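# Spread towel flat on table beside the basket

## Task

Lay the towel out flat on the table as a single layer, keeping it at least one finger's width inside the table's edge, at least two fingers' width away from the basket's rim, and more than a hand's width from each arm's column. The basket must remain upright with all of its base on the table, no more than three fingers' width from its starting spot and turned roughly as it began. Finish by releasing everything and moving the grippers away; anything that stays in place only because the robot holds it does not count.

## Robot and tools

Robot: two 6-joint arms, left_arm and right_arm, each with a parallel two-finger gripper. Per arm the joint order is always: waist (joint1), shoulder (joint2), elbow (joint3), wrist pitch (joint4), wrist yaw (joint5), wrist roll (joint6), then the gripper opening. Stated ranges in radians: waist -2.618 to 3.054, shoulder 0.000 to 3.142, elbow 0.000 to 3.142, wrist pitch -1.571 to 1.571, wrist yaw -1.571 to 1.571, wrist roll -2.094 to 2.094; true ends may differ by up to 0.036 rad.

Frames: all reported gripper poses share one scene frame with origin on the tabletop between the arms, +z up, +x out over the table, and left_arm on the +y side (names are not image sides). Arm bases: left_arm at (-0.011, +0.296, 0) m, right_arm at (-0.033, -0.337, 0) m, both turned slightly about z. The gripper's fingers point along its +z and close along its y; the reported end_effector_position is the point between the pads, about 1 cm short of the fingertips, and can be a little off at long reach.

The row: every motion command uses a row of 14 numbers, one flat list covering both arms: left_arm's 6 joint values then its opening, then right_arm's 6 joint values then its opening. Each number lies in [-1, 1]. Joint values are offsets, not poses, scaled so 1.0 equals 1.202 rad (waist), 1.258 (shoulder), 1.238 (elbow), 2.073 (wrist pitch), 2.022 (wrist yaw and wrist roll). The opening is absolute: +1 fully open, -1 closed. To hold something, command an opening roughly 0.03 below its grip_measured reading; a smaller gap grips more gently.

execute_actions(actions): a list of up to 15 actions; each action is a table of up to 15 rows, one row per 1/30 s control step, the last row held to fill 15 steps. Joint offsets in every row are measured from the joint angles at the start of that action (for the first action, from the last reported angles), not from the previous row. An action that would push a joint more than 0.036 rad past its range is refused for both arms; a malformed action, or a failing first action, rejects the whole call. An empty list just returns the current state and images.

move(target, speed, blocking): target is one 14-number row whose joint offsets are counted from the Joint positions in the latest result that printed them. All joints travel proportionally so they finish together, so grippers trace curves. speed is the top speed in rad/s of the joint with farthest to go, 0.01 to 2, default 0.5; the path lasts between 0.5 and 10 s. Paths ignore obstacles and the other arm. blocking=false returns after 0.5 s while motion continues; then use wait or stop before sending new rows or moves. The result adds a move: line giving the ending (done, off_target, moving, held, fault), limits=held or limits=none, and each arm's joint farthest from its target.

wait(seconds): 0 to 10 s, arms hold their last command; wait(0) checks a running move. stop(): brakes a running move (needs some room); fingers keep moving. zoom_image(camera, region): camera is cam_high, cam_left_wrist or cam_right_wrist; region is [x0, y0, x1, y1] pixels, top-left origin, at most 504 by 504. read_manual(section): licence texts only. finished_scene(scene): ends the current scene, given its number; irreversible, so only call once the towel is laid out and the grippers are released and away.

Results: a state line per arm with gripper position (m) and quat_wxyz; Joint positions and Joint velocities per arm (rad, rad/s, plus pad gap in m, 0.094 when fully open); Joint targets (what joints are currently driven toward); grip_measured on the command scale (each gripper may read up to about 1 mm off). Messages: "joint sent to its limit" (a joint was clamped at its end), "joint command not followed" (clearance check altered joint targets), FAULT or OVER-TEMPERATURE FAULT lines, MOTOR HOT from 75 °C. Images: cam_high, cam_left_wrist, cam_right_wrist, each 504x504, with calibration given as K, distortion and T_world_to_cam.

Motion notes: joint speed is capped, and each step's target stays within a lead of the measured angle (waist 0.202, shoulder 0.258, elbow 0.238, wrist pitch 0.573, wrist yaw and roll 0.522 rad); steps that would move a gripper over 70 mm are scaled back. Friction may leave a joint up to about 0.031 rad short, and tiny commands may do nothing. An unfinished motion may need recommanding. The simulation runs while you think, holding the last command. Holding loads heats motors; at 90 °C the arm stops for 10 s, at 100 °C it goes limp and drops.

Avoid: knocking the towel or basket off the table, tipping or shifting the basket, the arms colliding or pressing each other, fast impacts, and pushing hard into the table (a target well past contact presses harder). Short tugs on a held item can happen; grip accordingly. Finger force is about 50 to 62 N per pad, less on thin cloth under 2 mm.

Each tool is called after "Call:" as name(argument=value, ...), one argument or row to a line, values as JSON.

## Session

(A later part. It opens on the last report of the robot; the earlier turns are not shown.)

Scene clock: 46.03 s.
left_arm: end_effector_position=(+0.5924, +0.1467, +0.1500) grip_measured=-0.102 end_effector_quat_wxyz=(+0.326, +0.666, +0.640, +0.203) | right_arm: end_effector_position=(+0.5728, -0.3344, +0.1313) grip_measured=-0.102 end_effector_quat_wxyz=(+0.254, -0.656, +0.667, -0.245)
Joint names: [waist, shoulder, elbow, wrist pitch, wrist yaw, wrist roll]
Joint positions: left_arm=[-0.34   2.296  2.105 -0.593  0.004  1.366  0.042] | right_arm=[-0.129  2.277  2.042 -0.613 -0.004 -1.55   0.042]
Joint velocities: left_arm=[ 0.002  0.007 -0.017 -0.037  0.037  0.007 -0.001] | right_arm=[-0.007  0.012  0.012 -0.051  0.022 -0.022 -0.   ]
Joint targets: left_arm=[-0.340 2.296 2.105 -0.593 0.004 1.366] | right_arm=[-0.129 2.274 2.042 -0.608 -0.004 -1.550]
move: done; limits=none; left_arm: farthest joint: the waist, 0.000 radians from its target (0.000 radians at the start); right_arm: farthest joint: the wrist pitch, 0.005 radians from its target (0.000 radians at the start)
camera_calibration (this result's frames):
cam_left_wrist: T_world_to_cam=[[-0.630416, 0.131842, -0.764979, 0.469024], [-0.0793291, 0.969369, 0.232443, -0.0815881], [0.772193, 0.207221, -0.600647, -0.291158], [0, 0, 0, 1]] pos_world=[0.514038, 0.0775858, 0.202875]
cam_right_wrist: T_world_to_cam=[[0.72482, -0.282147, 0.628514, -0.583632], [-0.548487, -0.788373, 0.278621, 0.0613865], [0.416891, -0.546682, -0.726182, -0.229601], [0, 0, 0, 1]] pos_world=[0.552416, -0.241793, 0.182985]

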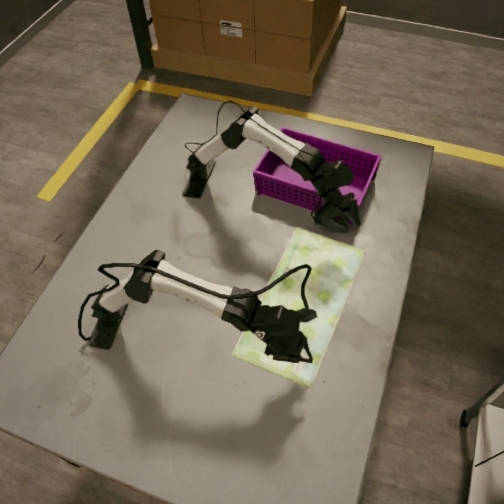

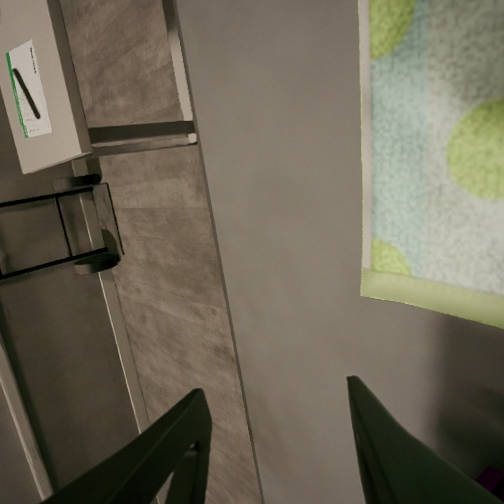

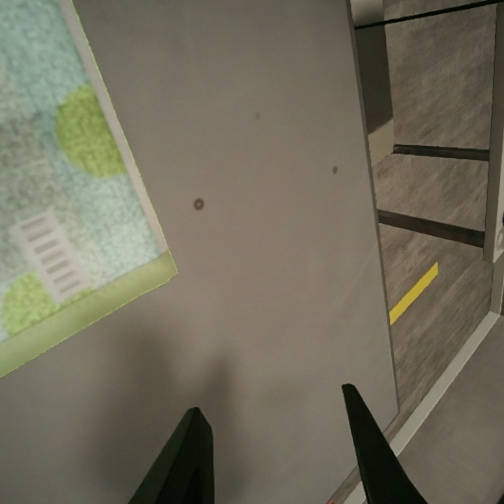

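Call:
move(
  target=[-0.2,-0.99,-0.85,-0.25,0,-0.6,-0.1, -0.6,-0.98,-0.8,-0.25,0,0.7,-0.1],
  speed=0.9,
)

Call:
zoom_image(
  camera="cam_high",
  region=[200, 120, 420, 400],
)

Scene clock: 48.77 s.
left_arm: end_effector_position=(+0.2130, +0.1815, +0.1896) grip_measured=-0.102 end_effector_quat_wxyz=(+0.237, +0.303, +0.922, -0.039) | right_arm: end_effector_position=(+0.1519, -0.4947, +0.1863) grip_measured=-0.102 end_effector_quat_wxyz=(+0.208, +0.270, +0.936, -0.092)
Joint names: [waist, shoulder, elbow, wrist pitch, wrist yaw, wrist roll]
Joint positions: left_arm=[-0.57   1.067  1.077 -1.096  0.004  0.162  0.042] | right_arm=[-0.84   1.057  1.071 -1.127 -0.005 -0.145  0.042]
Joint velocities: left_arm=[-0.007  0.002 -0.002  0.022  0.051  0.007  0.001] | right_arm=[-0.002  0.002  0.007 -0.037  0.007  0.11   0.   ]
Joint targets: left_arm=[-0.580 1.050 1.053 -1.110 0.004 0.153] | right_arm=[-0.851 1.044 1.052 -1.131 -0.004 -0.134]
move: off_target (left_arm); limits=none; left_arm: farthest joint: the elbow, 0.024 radians from its target (1.052 radians at the start); right_arm: farthest joint: the elbow, 0.019 radians from its target (0.990 radians at the start)
camera_calibration (this result's frames):
cam_left_wrist: T_world_to_cam=[[-0.658346, -0.717474, -0.227622, 0.31381], [-0.724324, 0.686124, -0.0677403, 0.091071], [0.204779, 0.120276, -0.97139, 0.225258], [0, 0, 0, 1]] pos_world=[0.226433, 0.135571, 0.296412]
cam_right_wrist: T_world_to_cam=[[-0.7248, -0.686028, -0.0634873, -0.209071], [-0.685948, 0.709956, 0.159489, 0.473128], [-0.0643406, 0.159147, -0.985156, 0.368684], [0, 0, 0, 1]] pos_world=[0.196728, -0.538004, 0.274479]

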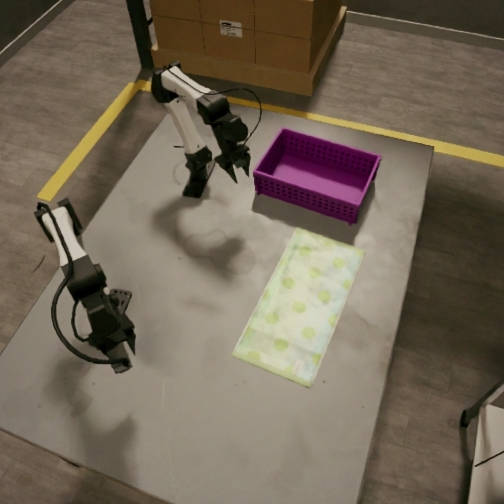

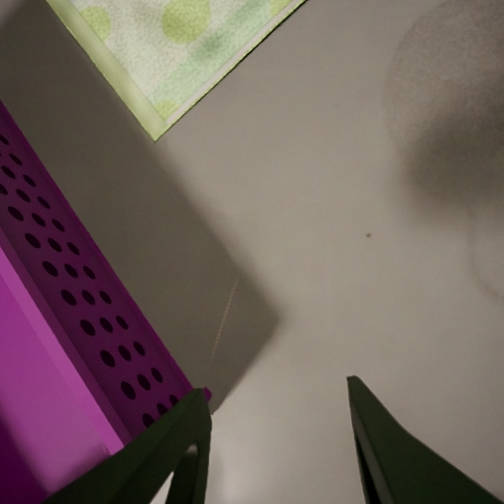

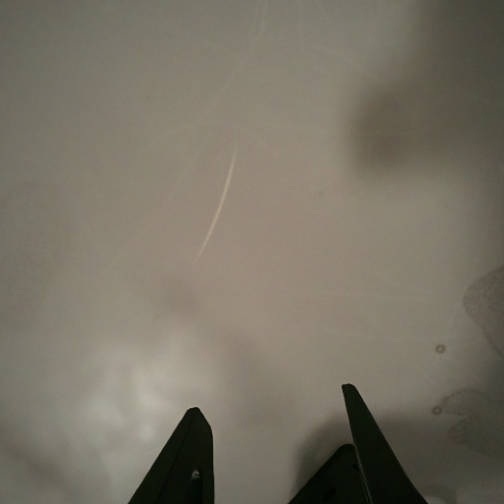

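Region (200, 120, 420, 400) of cam_high's 504x504 image, scaled by 1.800, with more detail than that image has; it fills the left 396 columns of this view, and the rest is white.

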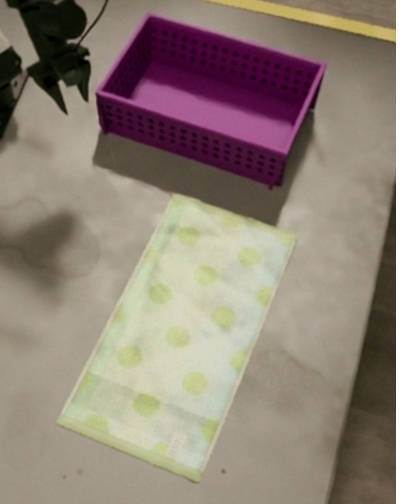

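Call:
move(
  target=[-0.45,-0.2,0,0,0,0,-0.1, 0,0,0,0,0,0,-0.1],
  speed=0.8,
)

Scene clock: 50.13 s.
left_arm: end_effector_position=(+0.1112, +0.1045, +0.2414) grip_measured=-0.102 end_effector_quat_wxyz=(+0.321, +0.515, +0.781, -0.145) | right_arm: end_effector_position=(+0.1519, -0.4947, +0.1863) grip_measured=-0.102 end_effector_quat_wxyz=(+0.208, +0.270, +0.936, -0.092)
Joint names: [waist, shoulder, elbow, wrist pitch, wrist yaw, wrist roll]
Joint positions: left_arm=[-1.1    0.832  1.077 -1.096  0.004  0.162  0.042] | right_arm=[-0.84   1.057  1.071 -1.127 -0.005 -0.145  0.042]
Joint velocities: left_arm=[ 0.007 -0.002  0.002  0.007 -0.095 -0.081  0.   ] | right_arm=[ 0.012 -0.002 -0.007 -0.007 -0.037  0.022 -0.   ]
Joint targets: left_arm=[-1.111 0.815 1.077 -1.096 0.003 0.162] | right_arm=[-0.840 1.057 1.071 -1.127 -0.005 -0.145]
move: done; limits=none; left_arm: farthest joint: the shoulder, 0.016 radians from its target (0.251 radians at the start); right_arm: farthest joint: the waist, 0.000 radians from its target (0.000 radians at the start)
camera_calibration (this result's frames):
cam_left_wrist: T_world_to_cam=[[-0.898576, -0.336797, -0.281298, 0.203166], [-0.255383, 0.922665, -0.288909, 0.0501762], [0.356847, -0.187768, -0.915097, 0.307379], [0, 0, 0, 1]] pos_world=[0.0856869, 0.079846, 0.352929]
cam_right_wrist: T_world_to_cam=[[-0.725028, -0.685772, -0.0636545, -0.208879], [-0.685723, 0.71017, 0.159506, 0.473197], [-0.0641795, 0.159296, -0.985143, 0.368731], [0, 0, 0, 1]] pos_world=[0.196704, -0.538031, 0.274479]

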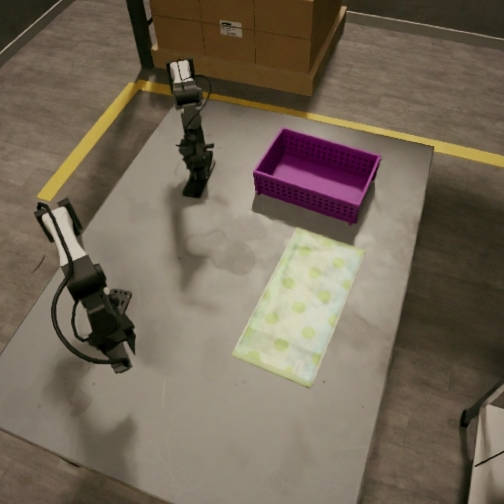

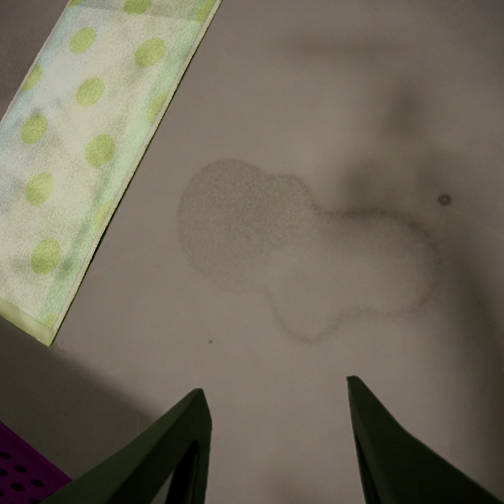

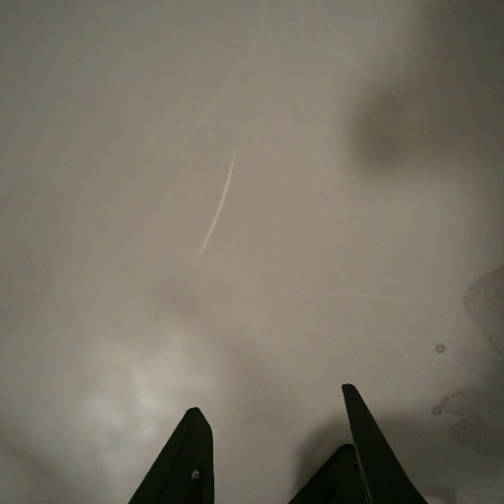

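Call:
finished_scene(
  scene=2,
)

The scene is finished: the task was done.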